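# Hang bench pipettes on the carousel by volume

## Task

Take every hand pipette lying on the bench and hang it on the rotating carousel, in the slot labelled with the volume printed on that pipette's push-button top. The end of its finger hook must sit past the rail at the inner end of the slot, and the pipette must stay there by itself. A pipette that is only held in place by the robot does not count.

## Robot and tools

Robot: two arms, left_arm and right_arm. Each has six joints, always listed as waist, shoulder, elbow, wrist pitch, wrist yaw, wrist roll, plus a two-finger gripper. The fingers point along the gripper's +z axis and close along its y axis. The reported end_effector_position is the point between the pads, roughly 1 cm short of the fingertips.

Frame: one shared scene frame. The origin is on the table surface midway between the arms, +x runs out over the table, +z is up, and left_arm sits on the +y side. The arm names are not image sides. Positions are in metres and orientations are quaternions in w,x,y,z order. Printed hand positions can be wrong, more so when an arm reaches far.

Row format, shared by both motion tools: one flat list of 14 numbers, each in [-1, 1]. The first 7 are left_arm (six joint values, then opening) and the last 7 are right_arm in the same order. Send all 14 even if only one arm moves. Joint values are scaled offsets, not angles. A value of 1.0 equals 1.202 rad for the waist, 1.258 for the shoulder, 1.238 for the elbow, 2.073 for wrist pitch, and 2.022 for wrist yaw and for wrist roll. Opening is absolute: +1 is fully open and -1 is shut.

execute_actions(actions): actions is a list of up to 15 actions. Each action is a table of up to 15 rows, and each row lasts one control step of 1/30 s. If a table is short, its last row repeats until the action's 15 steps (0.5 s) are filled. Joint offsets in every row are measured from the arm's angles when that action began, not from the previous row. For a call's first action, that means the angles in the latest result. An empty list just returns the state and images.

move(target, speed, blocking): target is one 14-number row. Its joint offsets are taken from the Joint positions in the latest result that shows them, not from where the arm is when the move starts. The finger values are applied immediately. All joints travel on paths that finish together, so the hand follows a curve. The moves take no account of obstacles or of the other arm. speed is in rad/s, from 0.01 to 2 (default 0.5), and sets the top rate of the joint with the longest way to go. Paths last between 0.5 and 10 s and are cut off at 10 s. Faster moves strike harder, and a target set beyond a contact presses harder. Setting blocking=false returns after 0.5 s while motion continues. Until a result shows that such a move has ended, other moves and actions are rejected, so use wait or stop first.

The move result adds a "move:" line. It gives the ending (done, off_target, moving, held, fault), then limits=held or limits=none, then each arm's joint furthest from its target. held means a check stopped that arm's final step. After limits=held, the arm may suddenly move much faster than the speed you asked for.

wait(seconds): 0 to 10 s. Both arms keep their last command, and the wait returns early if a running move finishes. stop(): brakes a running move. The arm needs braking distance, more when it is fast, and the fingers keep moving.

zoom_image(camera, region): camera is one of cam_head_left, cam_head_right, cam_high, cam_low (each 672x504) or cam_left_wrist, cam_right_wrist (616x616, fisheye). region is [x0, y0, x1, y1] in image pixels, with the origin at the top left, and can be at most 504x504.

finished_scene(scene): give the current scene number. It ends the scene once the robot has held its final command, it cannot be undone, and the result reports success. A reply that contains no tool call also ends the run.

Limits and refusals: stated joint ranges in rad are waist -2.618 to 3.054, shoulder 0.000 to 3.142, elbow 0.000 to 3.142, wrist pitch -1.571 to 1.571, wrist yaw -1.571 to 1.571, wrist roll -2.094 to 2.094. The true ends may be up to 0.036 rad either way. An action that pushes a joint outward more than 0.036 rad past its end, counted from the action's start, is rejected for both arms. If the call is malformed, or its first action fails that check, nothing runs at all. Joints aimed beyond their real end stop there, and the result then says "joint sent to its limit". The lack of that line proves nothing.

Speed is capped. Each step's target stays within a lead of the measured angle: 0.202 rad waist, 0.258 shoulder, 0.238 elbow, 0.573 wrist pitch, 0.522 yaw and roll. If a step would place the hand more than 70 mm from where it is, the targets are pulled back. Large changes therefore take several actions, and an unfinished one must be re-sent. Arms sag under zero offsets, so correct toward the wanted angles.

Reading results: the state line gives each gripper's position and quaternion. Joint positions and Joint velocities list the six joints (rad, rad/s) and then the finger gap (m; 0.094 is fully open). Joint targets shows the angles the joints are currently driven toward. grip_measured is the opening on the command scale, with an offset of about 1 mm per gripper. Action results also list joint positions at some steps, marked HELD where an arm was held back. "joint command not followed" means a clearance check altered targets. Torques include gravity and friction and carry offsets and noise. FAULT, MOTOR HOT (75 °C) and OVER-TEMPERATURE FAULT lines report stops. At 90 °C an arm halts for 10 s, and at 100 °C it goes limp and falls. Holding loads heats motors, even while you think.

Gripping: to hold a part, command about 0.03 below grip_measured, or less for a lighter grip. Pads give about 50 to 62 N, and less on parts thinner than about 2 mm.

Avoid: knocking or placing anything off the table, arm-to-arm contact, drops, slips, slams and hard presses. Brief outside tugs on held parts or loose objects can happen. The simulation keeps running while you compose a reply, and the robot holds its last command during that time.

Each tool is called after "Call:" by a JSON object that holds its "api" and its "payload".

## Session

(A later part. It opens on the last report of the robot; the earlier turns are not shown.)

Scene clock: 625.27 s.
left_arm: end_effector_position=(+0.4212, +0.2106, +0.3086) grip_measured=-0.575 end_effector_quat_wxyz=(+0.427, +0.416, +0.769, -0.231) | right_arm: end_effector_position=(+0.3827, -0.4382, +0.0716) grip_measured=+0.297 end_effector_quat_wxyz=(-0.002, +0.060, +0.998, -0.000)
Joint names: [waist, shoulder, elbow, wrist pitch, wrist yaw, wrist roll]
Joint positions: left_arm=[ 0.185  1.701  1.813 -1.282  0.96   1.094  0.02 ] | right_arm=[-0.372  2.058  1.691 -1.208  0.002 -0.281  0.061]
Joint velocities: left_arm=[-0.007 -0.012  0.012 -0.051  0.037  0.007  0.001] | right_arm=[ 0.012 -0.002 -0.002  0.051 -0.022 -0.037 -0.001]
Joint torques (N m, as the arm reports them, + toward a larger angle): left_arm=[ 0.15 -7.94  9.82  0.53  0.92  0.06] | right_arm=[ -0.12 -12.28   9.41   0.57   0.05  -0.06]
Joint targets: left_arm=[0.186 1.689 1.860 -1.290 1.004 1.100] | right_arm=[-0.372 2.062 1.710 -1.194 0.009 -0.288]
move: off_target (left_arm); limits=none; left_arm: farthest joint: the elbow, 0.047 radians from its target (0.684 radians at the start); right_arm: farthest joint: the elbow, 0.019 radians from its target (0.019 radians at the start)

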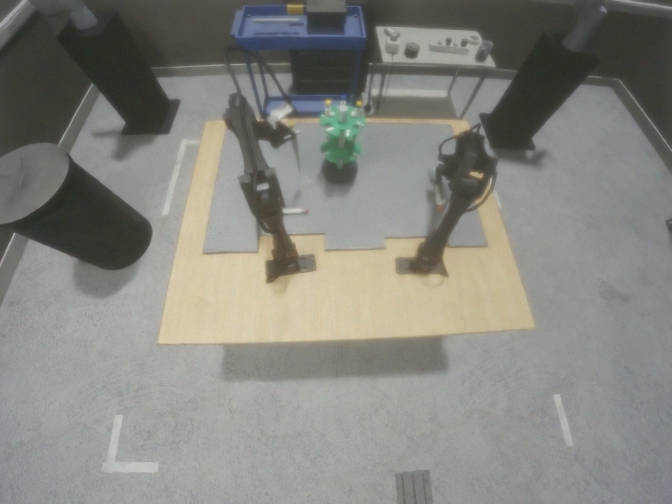

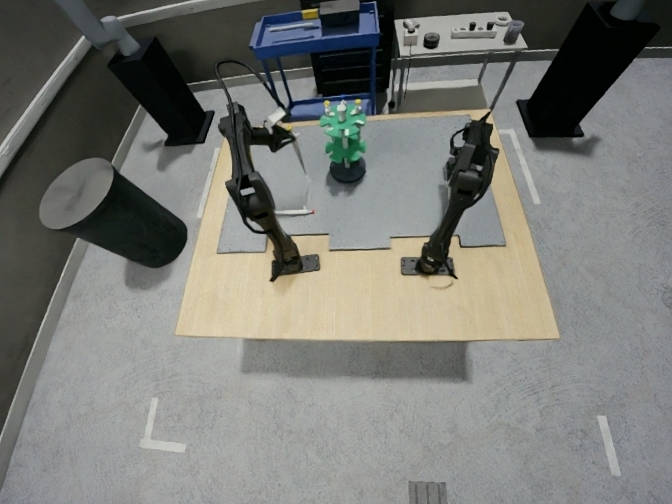

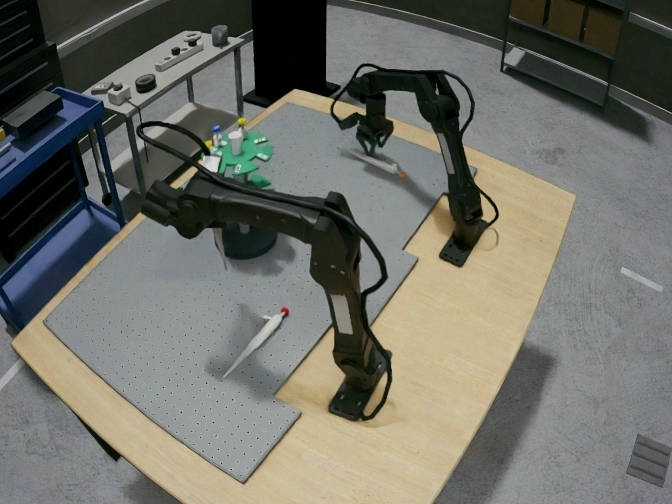

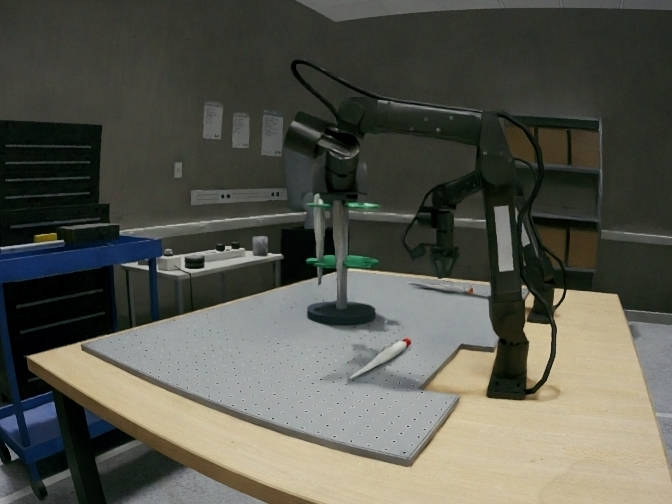

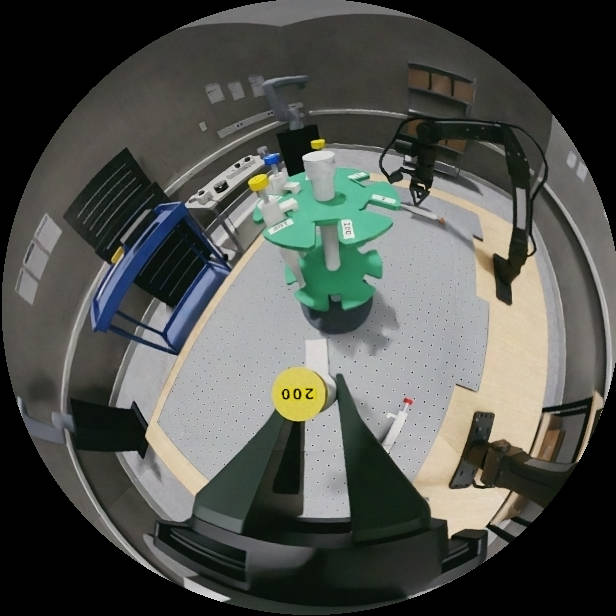

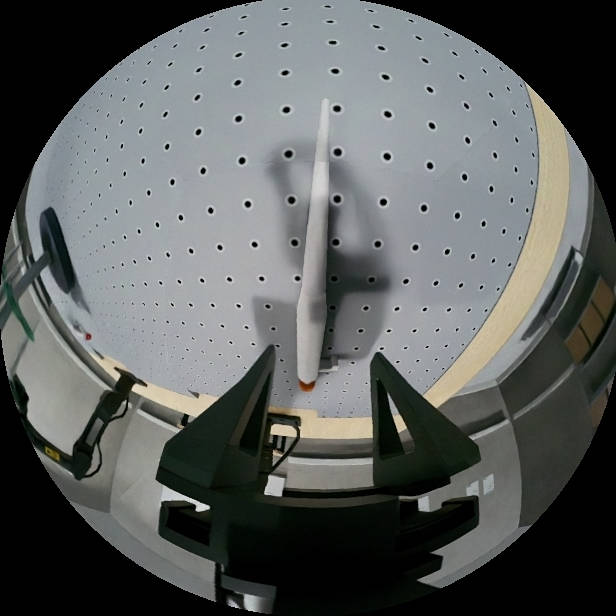

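Call:
{"api": "move", "payload": {"target": [-0.1805, -0.035, 0.016, 0.124, -0.0227, -0.125, -0.615, 0.0261, 0.0128, -0.088, 0.0589, 0, -0.0146, 0.3], "speed": 0.25}}

Scene clock: 679.77 s.
left_arm: end_effector_position=(+0.4464, +0.1419, +0.3206) grip_measured=-0.575 end_effector_quat_wxyz=(+0.438, +0.438, +0.749, -0.236) | right_arm: end_effector_position=(+0.3851, -0.4298, +0.0479) grip_measured=+0.297 end_effector_quat_wxyz=(+0.004, +0.037, +0.999, -0.003)
Joint names: [waist, shoulder, elbow, wrist pitch, wrist yaw, wrist roll]
Joint positions: left_arm=[-0.026  1.701  1.813 -1.049  0.892  0.85   0.02 ] | right_arm=[-0.35   2.058  1.595 -1.099  0.002 -0.303  0.061]
Joint velocities: left_arm=[-0.002 -0.022 -0.007  0.007 -0.007  0.022  0.   ] | right_arm=[ 0.002  0.012 -0.002  0.022 -0.007 -0.095  0.   ]
Joint torques (N m, as the arm reports them, + toward a larger angle): left_arm=[ -0.55 -10.73   8.01   1.1    0.61  -0.06] | right_arm=[  0.66 -11.15   6.53   0.64  -0.02  -0.07]
Joint targets: left_arm=[-0.032 1.657 1.833 -1.025 0.914 0.841] | right_arm=[-0.341 2.074 1.582 -1.086 0.002 -0.310]
move: off_target (left_arm); limits=none; left_arm: farthest joint: the shoulder, 0.044 radians from its target (0.044 radians at the start); right_arm: farthest joint: the shoulder, 0.016 radians from its target (0.016 radians at the start)

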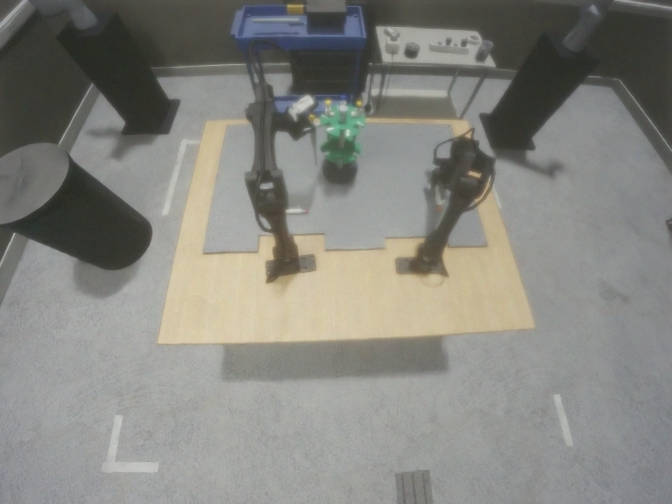

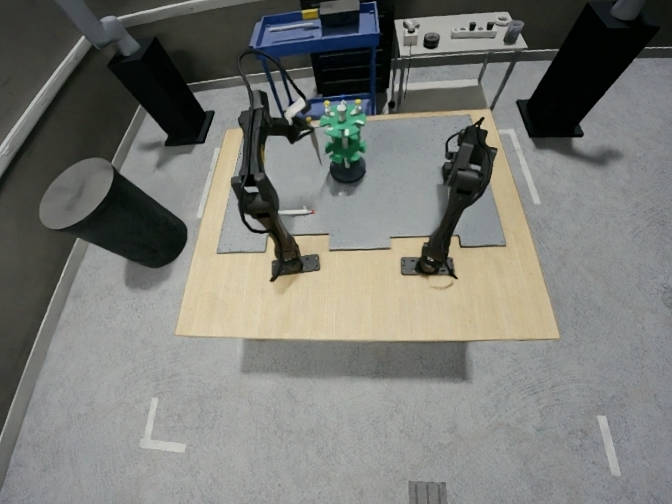

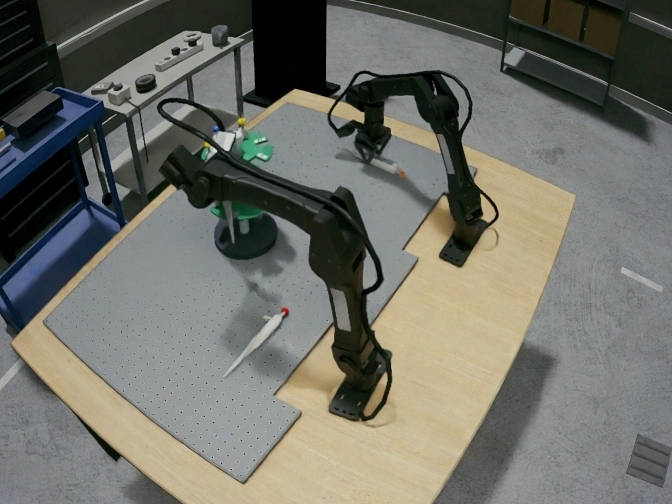

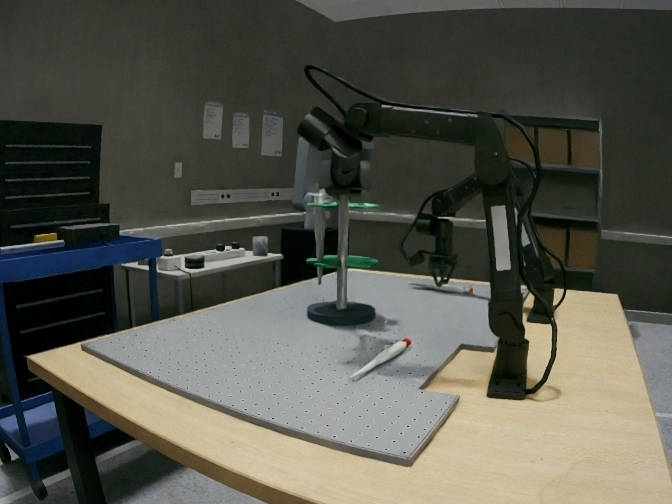

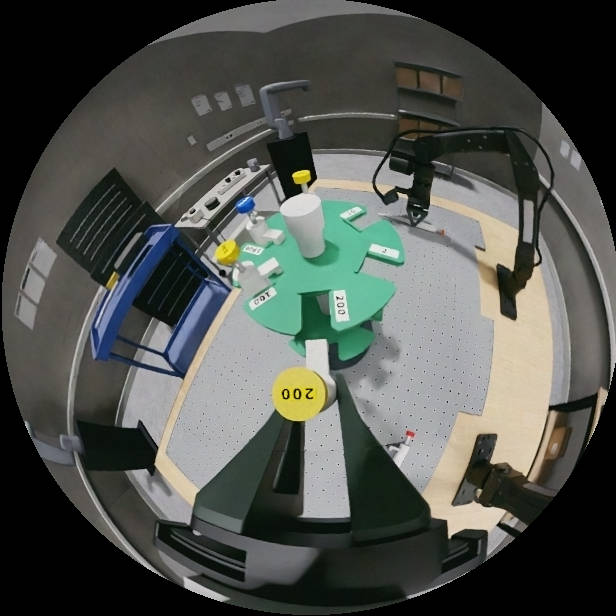

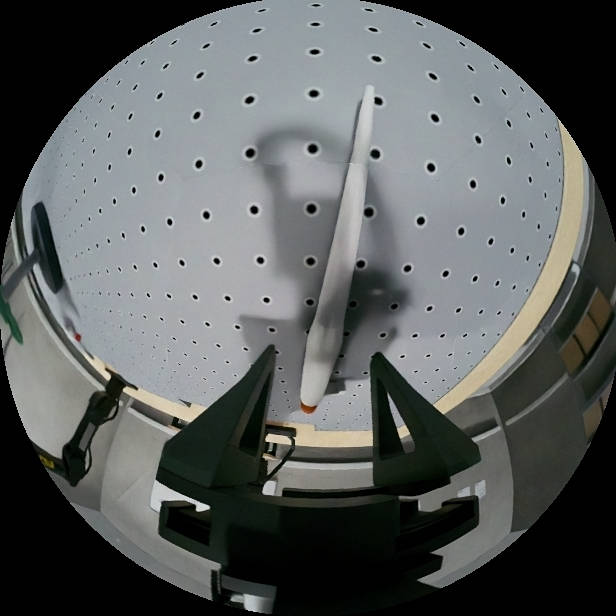

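Call:
{"api": "zoom_image", "payload": {"camera": "cam_low", "region": [295, 170, 395, 320]}}

Call:
{"api": "zoom_image", "payload": {"camera": "cam_left_wrist", "region": [240, 230, 400, 400]}}

Call:
{"api": "zoom_image", "payload": {"camera": "cam_head_right", "region": [280, 90, 380, 190]}}

Call:
{"api": "zoom_image", "payload": {"camera": "cam_low", "region": [390, 240, 490, 305]}}

Region (295, 170, 395, 320) of cam_low's 672x504 image, scaled by 3.360, with more detail than that image has.

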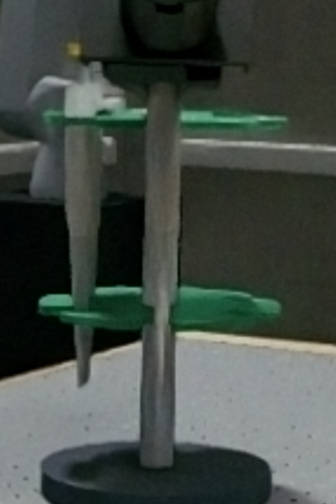

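Region (240, 230, 400, 400) of cam_left_wrist's 616x616 image, scaled by 2.965, with more detail than that image has; it fills the left 474 columns of this view, and the rest is white.

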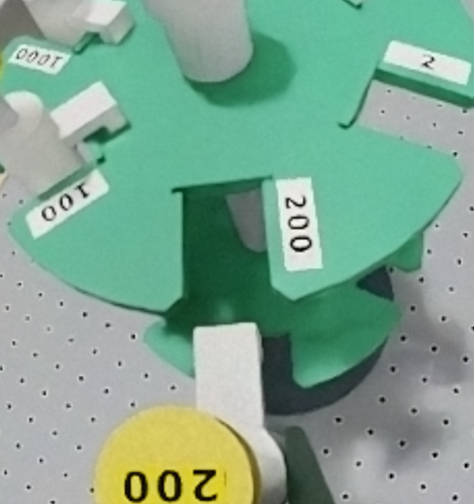

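Region (280, 90, 380, 190) of cam_head_right's 672x504 image, scaled by 5.040, with more detail than that image has.

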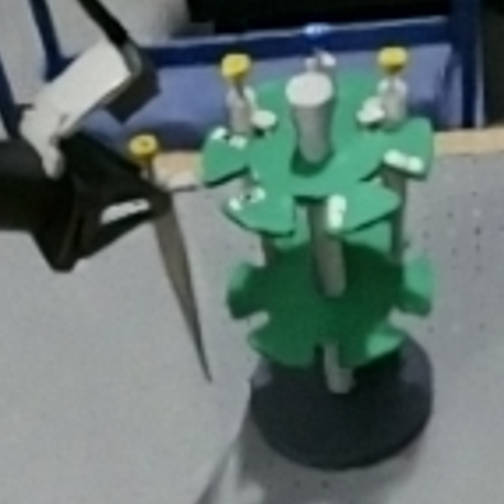

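Region (390, 240, 490, 305) of cam_low's 672x504 image, scaled by 5.040, with more detail than that image has; it fills the top 328 rows of this view, and the rest is white.

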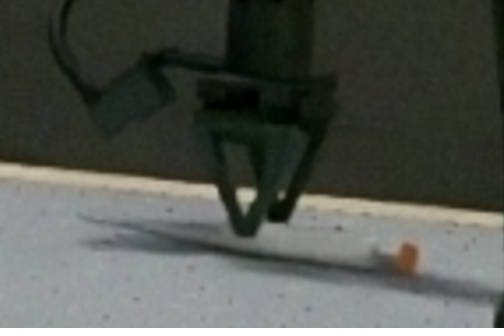

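Call:
{"api": "zoom_image", "payload": {"camera": "cam_low", "region": [315, 180, 375, 225]}}

Call:
{"api": "zoom_image", "payload": {"camera": "cam_low", "region": [315, 240, 375, 300]}}

Call:
{"api": "zoom_image", "payload": {"camera": "cam_high", "region": [200, 185, 290, 265]}}

Region (315, 180, 375, 225) of cam_low's 672x504 image, scaled by 8.400, with more detail than that image has; it fills the top 378 rows of this view, and the rest is white.

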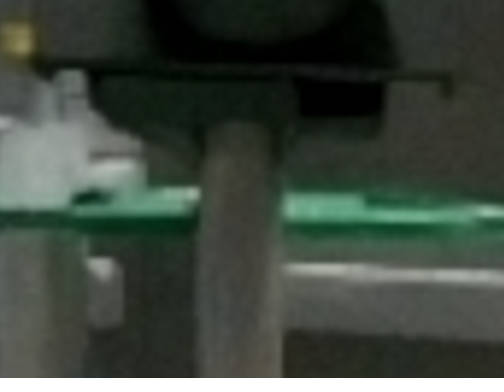

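Region (315, 240, 375, 300) of cam_low's 672x504 image, scaled by 8.400, with more detail than that image has.

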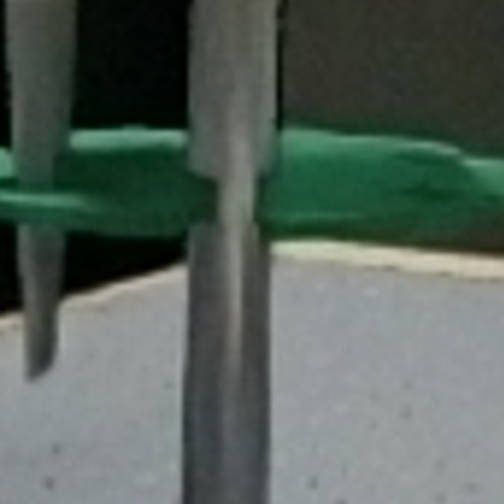

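Region (200, 185, 290, 265) of cam_high's 672x504 image, scaled by 5.600, with more detail than that image has.

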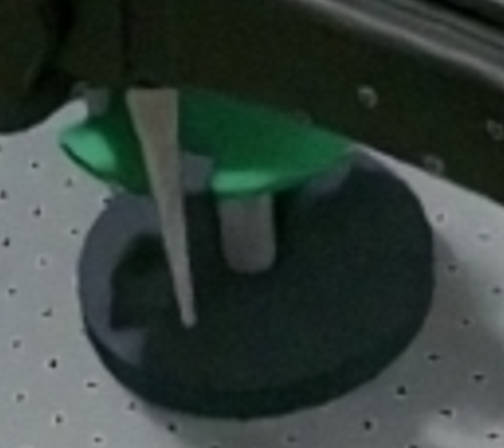

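Call:
{"api": "execute_actions", "payload": {"actions": []}}

Scene clock: 732.27 s.
left_arm: end_effector_position=(+0.4464, +0.1419, +0.3206) grip_measured=-0.575 end_effector_quat_wxyz=(+0.438, +0.438, +0.749, -0.236) | right_arm: end_effector_position=(+0.3851, -0.4298, +0.0479) grip_measured=+0.297 end_effector_quat_wxyz=(+0.004, +0.037, +0.999, -0.003)
Joint names: [waist, shoulder, elbow, wrist pitch, wrist yaw, wrist roll]
Joint positions: left_arm=[-0.026  1.701  1.813 -1.049  0.892  0.849  0.02 ] | right_arm=[-0.35   2.058  1.595 -1.099  0.002 -0.303  0.061]
Joint velocities: left_arm=[ 0.002 -0.017 -0.012 -0.051 -0.051 -0.022 -0.   ] | right_arm=[ 0.012 -0.002 -0.002 -0.022  0.007 -0.037  0.   ]
Joint torques (N m, as the arm reports them, + toward a larger angle): left_arm=[ -0.54 -10.74   8.03   1.11   0.61  -0.07] | right_arm=[  0.69 -11.15   6.6    0.63  -0.03  -0.06]
Joint targets: left_arm=[-0.032 1.657 1.833 -1.025 0.914 0.841] | right_arm=[-0.341 2.074 1.582 -1.086 0.002 -0.310]

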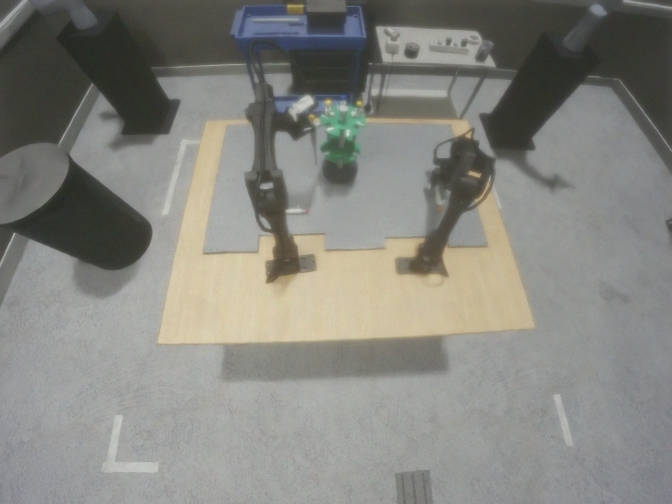

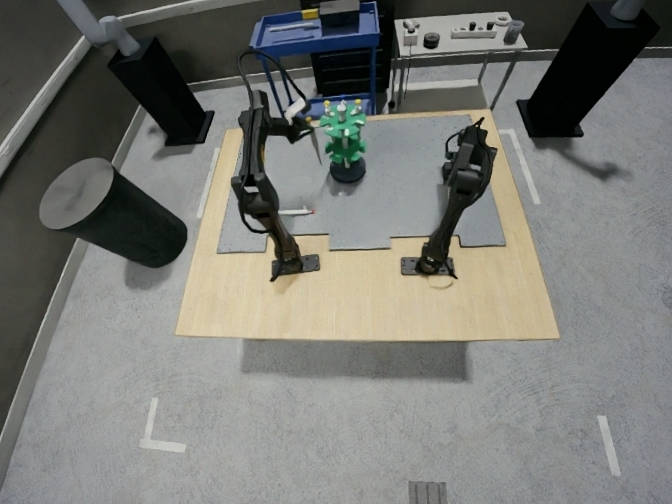

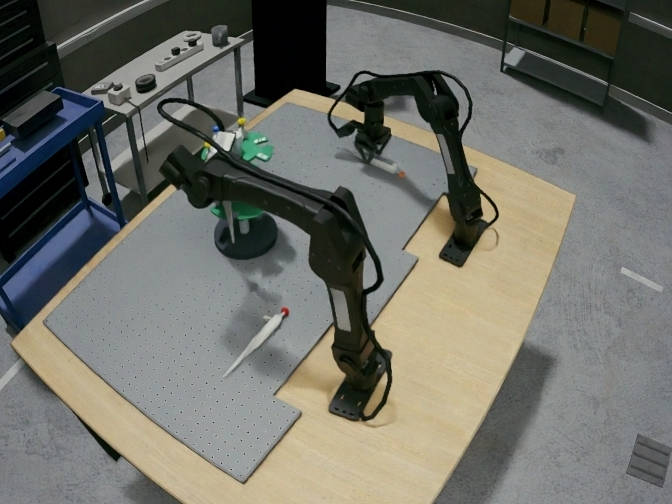

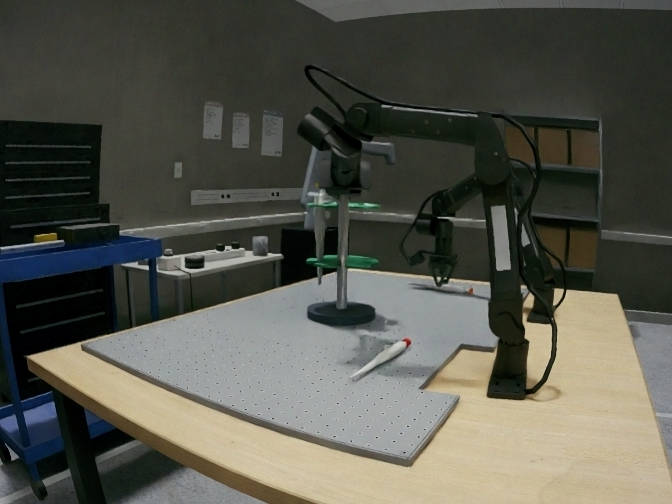

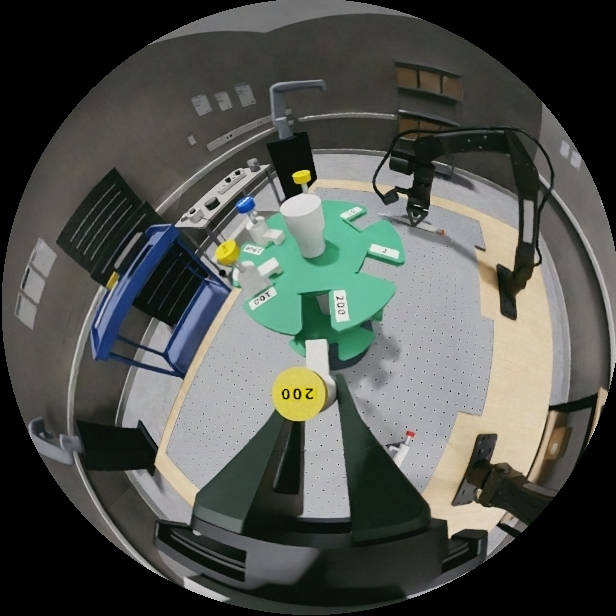

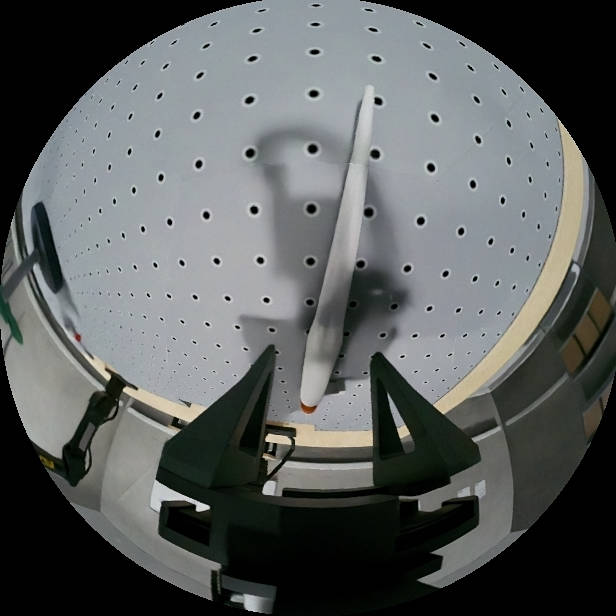

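Call:
{"api": "execute_actions", "payload": {"actions": [[[-0.0096,-0.015,0.030,0.0146,0.0102,-0.0049,-0.615,0,0,-0.0115,0.008,0,0.0036,0.3],[-0.0132,-0.0052,0.0389,0.0165,0.0089,-0.0073,-0.615,0,0,-0.014,0.0094,0,0.0046,0.3],[-0.0181,-0.0028,0.0415,0.0191,0.0071,-0.0105,-0.615,0,0,-0.0176,0.0115,0,0.006,0.3],[-0.0245,0.0004,0.0448,0.0225,0.0047,-0.0148,-0.615,0,0,-0.0221,0.0141,0,0.0078,0.3],[-0.0315,0.0039,0.0485,0.0263,0.0021,-0.0194,-0.615,0,0,-0.0272,0.0171,0,0.0098,0.3],[-0.0393,0.0078,0.0525,0.0304,-0.0008,-0.0246,-0.615,0,0,-0.0328,0.0204,0,0.012,0.3],[-0.0471,0.0116,0.0566,0.0346,-0.0037,-0.0298,-0.615,0,0,-0.0383,0.0236,0,0.0142,0.3],[-0.0542,0.0151,0.0602,0.0383,-0.0064,-0.0345,-0.615,0,0,-0.0434,0.0266,0,0.0162,0.3],[-0.0605,0.0183,0.0635,0.0417,-0.0087,-0.0387,-0.615,0,0,-0.048,0.0293,0,0.018,0.3],[-0.0662,0.0211,0.0665,0.0447,-0.0108,-0.0424,-0.615,0,0,-0.052,0.0317,0,0.0196,0.3],[-0.0711,0.0235,0.069,0.0473,-0.0127,-0.0457,-0.615,0,0,-0.0555,0.0337,0,0.021,0.3],[-0.0747,0.0253,0.0709,0.0492,-0.014,-0.0481,-0.615,0,0,-0.0581,0.0352,0,0.022,0.3],[-0.0768,0.0263,0.072,0.0503,-0.0148,-0.0495,-0.615,0,0,-0.0596,0.0361,0,0.0226,0.3],[-0.0782,0.027,0.0727,0.0511,-0.0153,-0.0504,-0.615,0,0,-0.0606,0.0367,0,0.023,0.3]]]}}

Call:
{"api": "wait", "payload": {"seconds": 0.3}}

Scene clock: 814.13 s.
left_arm: end_effector_position=(+0.4593, +0.1117, +0.3266) grip_measured=-0.575 end_effector_quat_wxyz=(+0.442, +0.450, +0.739, -0.236) | right_arm: end_effector_position=(+0.3785, -0.4272, +0.0328) grip_measured=+0.297 end_effector_quat_wxyz=(-0.002, +0.053, +0.999, -0.000)
Joint names: [waist, shoulder, elbow, wrist pitch, wrist yaw, wrist roll]
Joint positions: left_arm=[-0.112  1.736  1.859 -0.982  0.853  0.774  0.02 ] | right_arm=[-0.35   2.058  1.533 -1.05   0.002 -0.271  0.061]
Joint velocities: left_arm=[-0.056  0.056  0.007  0.095 -0.037 -0.168 -0.   ] | right_arm=[-0.002  0.002 -0.017  0.125  0.051  0.022  0.001]
Joint torques (N m, as the arm reports them, + toward a larger angle): left_arm=[-0.39 -7.94  9.88  1.19  0.53 -0.08] | right_arm=[ -0.09 -12.33   6.63   0.65  -0.02   0.06]
Joint targets: left_arm=[-0.120 1.735 1.903 -0.943 0.861 0.748] | right_arm=[-0.350 2.058 1.520 -1.022 0.002 -0.257]
Step readings (joint positions):
0: left_arm=[-0.026 1.701 1.813 -1.049 0.892 0.849] | right_arm=[-0.350 2.058 1.595 -1.098 0.002 -0.303]
1: left_arm=[-0.026 1.701 1.813 -1.049 0.892 0.849] | right_arm=[-0.350 2.058 1.595 -1.098 0.002 -0.303]
2: left_arm=[-0.026 1.701 1.813 -1.047 0.891 0.848] | right_arm=[-0.350 2.058 1.595 -1.098 0.002 -0.303]
4: left_arm=[-0.031 1.701 1.813 -1.042 0.887 0.843] | right_arm=[-0.350 2.058 1.593 -1.093 0.002 -0.301]
8: left_arm=[-0.063 1.713 1.836 -1.023 0.873 0.819] | right_arm=[-0.350 2.058 1.570 -1.074 0.002 -0.291]
15: Joint positions above

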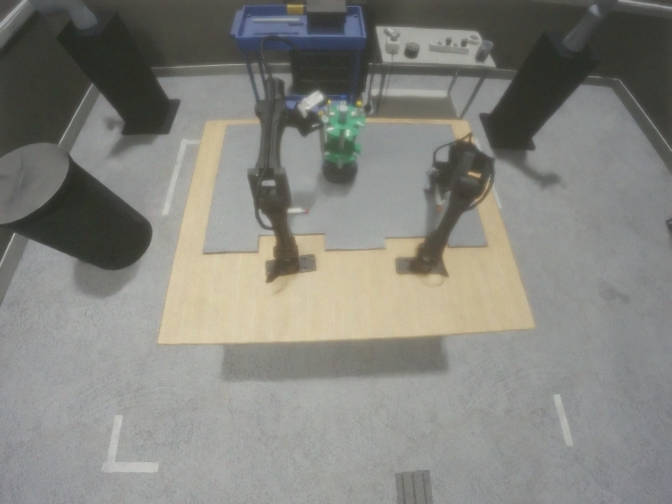

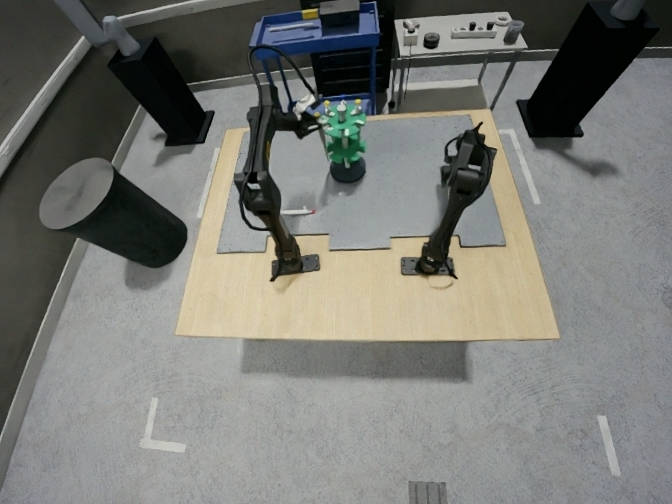

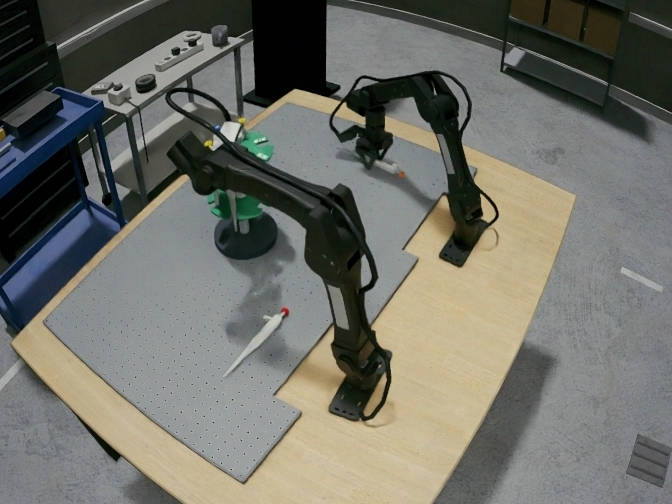

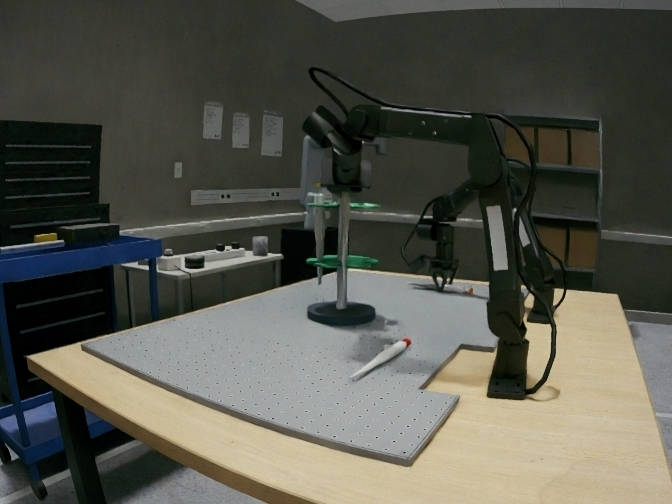

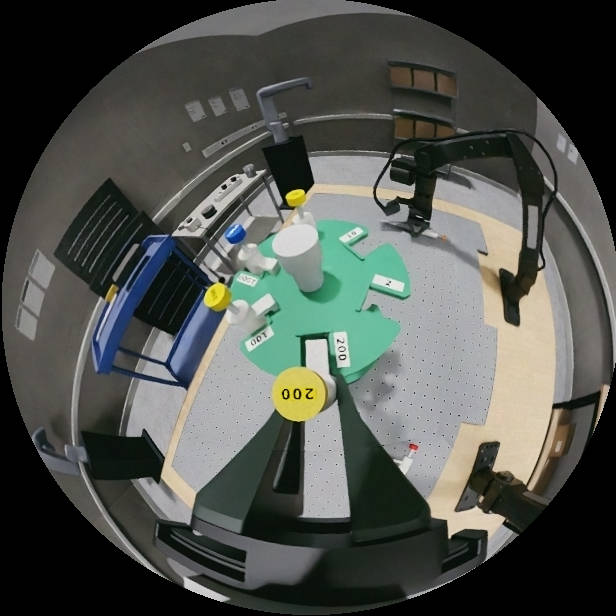

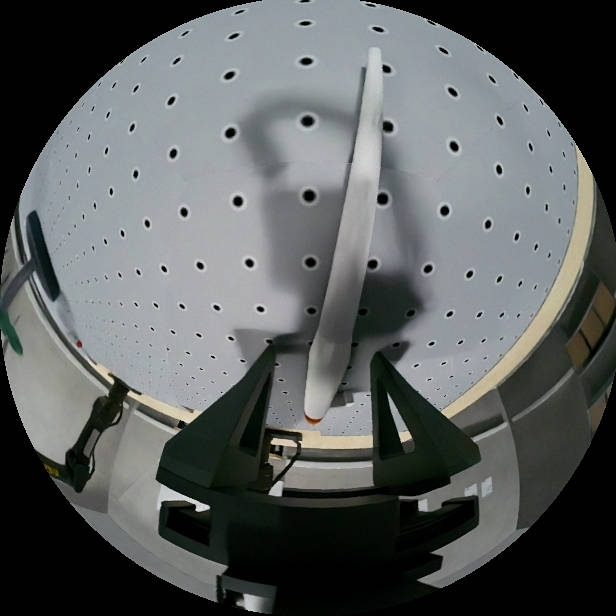

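Scene clock: 814.43 s.
left_arm: end_effector_position=(+0.4622, +0.1124, +0.3256) grip_measured=-0.575 end_effector_quat_wxyz=(+0.442, +0.445, +0.743, -0.234) | right_arm: end_effector_position=(+0.3811, -0.4282, +0.0326) grip_measured=+0.297 end_effector_quat_wxyz=(+0.004, +0.057, +0.998, -0.002)
Joint names: [waist, shoulder, elbow, wrist pitch, wrist yaw, wrist roll]
Joint positions: left_arm=[-0.113  1.74   1.86  -0.972  0.844  0.759  0.02 ] | right_arm=[-0.35   2.058  1.533 -1.037  0.002 -0.265  0.061]
Joint velocities: left_arm=[-0.002 -0.017 -0.022  0.051 -0.037  0.007  0.001] | right_arm=[-0.002  0.012  0.002  0.007 -0.007  0.11   0.   ]
Joint torques (N m, as the arm reports them, + toward a larger angle): left_arm=[-0.54 -8.06  9.93  1.23  0.55 -0.07] | right_arm=[ -0.04 -12.43   6.52   0.65  -0.02   0.1 ]
Joint targets: left_arm=[-0.120 1.735 1.903 -0.943 0.861 0.748] | right_arm=[-0.350 2.058 1.520 -1.023 0.002 -0.257]
wait: 0.30 s; no rest

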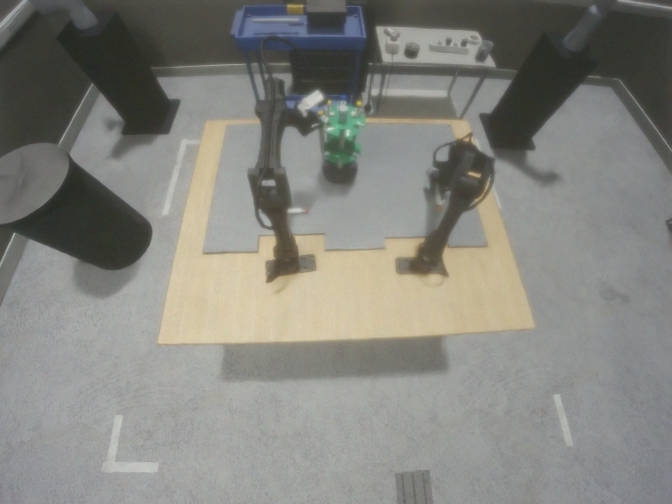

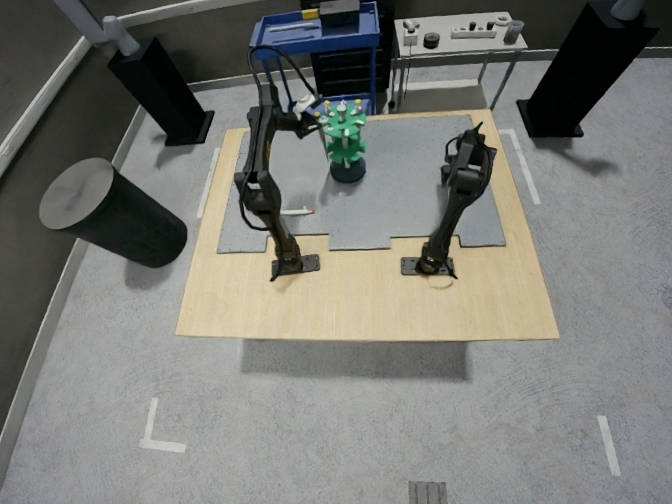

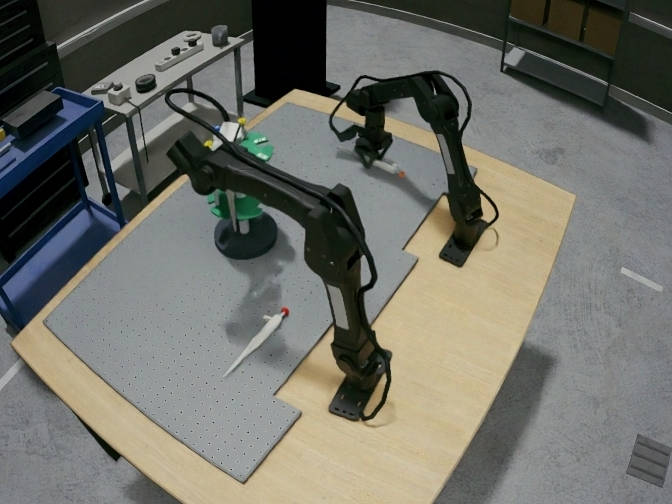

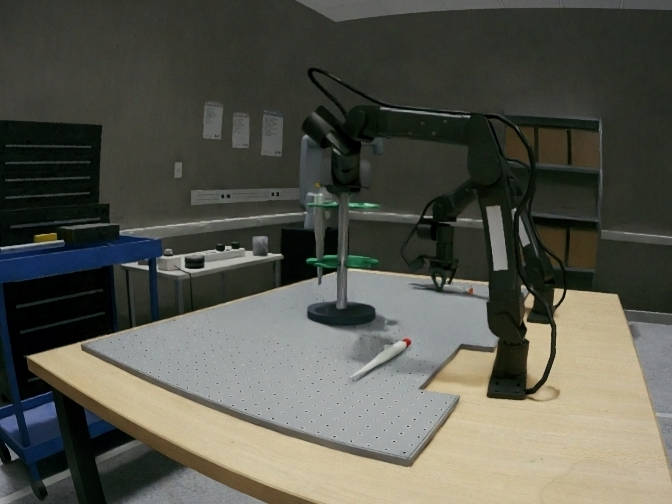

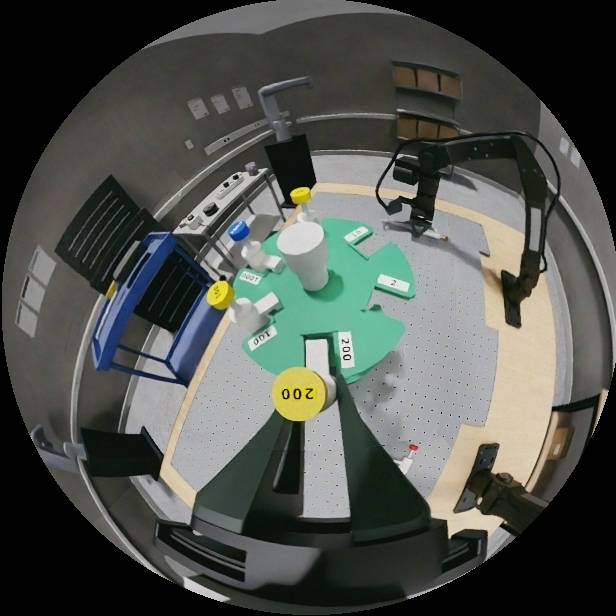

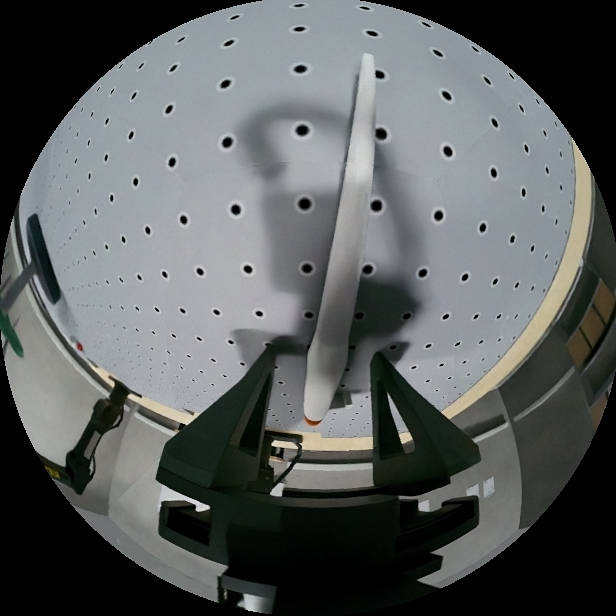

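Call:
{"api": "execute_actions", "payload": {"actions": []}}

Call:
{"api": "zoom_image", "payload": {"camera": "cam_left_wrist", "region": [230, 270, 410, 430]}}

Call:
{"api": "zoom_image", "payload": {"camera": "cam_low", "region": [290, 170, 400, 310]}}

Scene clock: 822.13 s.
left_arm: end_effector_position=(+0.4625, +0.1125, +0.3257) grip_measured=-0.575 end_effector_quat_wxyz=(+0.442, +0.444, +0.744, -0.234) | right_arm: end_effector_position=(+0.3815, -0.4283, +0.0326) grip_measured=+0.297 end_effector_quat_wxyz=(+0.004, +0.057, +0.998, -0.003)
Joint names: [waist, shoulder, elbow, wrist pitch, wrist yaw, wrist roll]
Joint positions: left_arm=[-0.113  1.74   1.86  -0.97   0.842  0.756  0.02 ] | right_arm=[-0.35   2.058  1.533 -1.036  0.002 -0.264  0.061]
Joint velocities: left_arm=[ 0.007 -0.007  0.007  0.037 -0.022 -0.081  0.002] | right_arm=[-0.017 -0.002 -0.002  0.022  0.007  0.007 -0.001]
Joint torques (N m, as the arm reports them, + toward a larger angle): left_arm=[-0.54 -8.06  9.94  1.23  0.54 -0.07] | right_arm=[  0.01 -12.47   6.54   0.64   0.01   0.09]
Joint targets: left_arm=[-0.120 1.735 1.903 -0.943 0.861 0.748] | right_arm=[-0.350 2.058 1.520 -1.023 0.002 -0.257]

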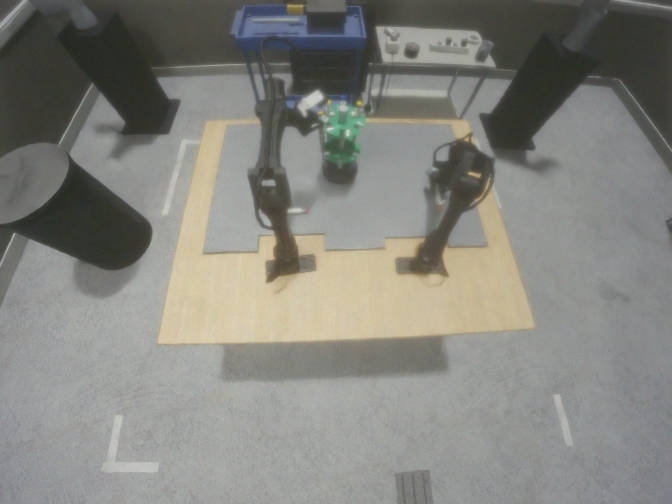

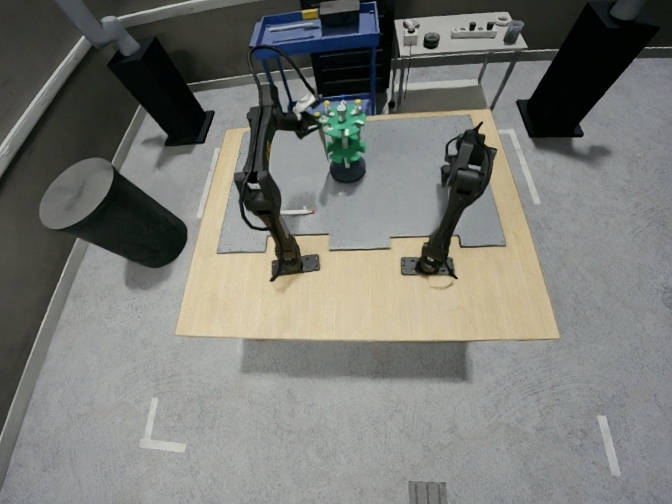

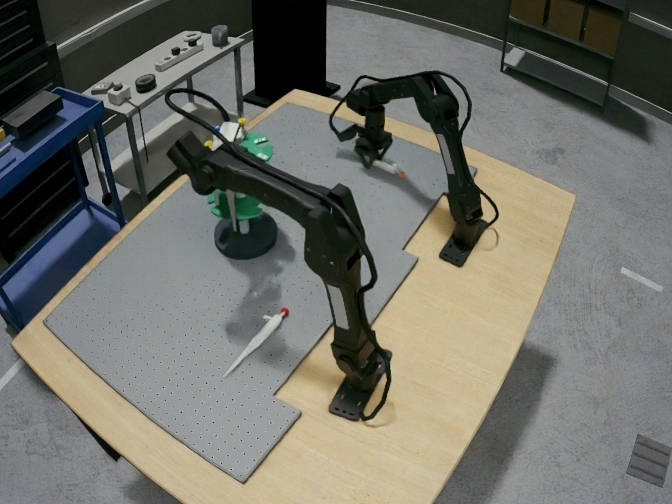

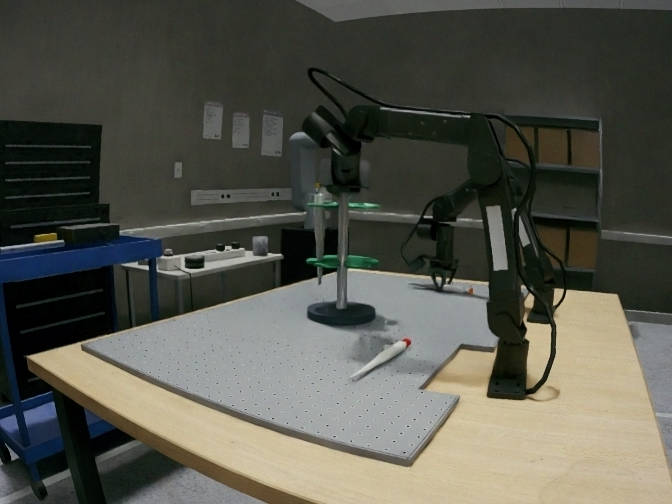

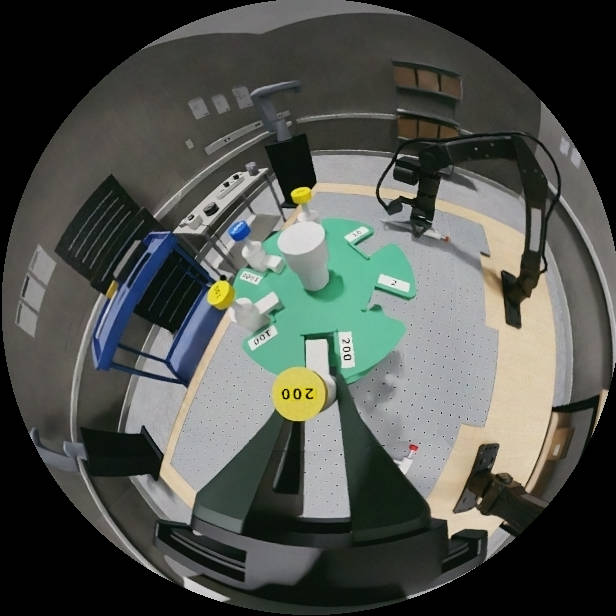

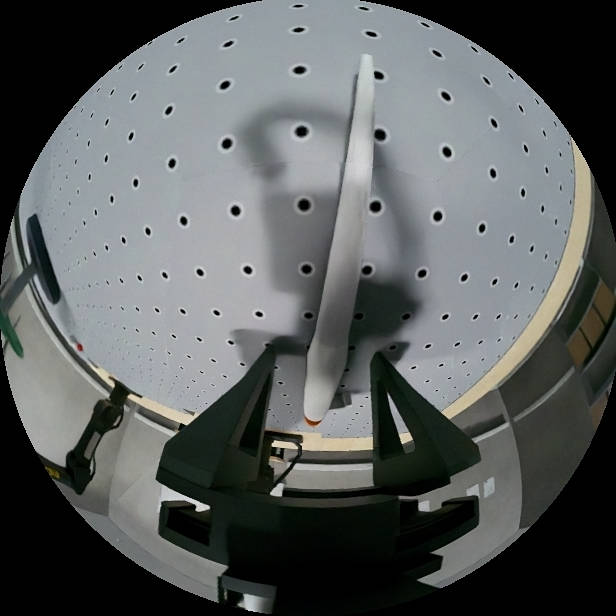

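Region (230, 270, 410, 430) of cam_left_wrist's 616x616 image, scaled by 2.800, with more detail than that image has.

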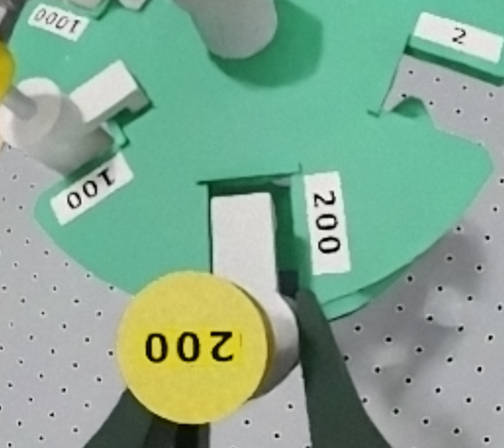

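Region (290, 170, 400, 310) of cam_low's 672x504 image, scaled by 3.600, with more detail than that image has; it fills the left 396 columns of this view, and the rest is white.

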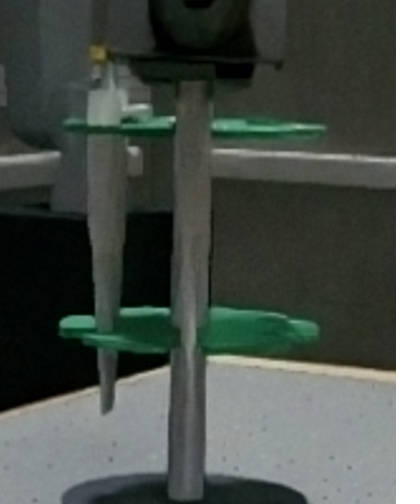

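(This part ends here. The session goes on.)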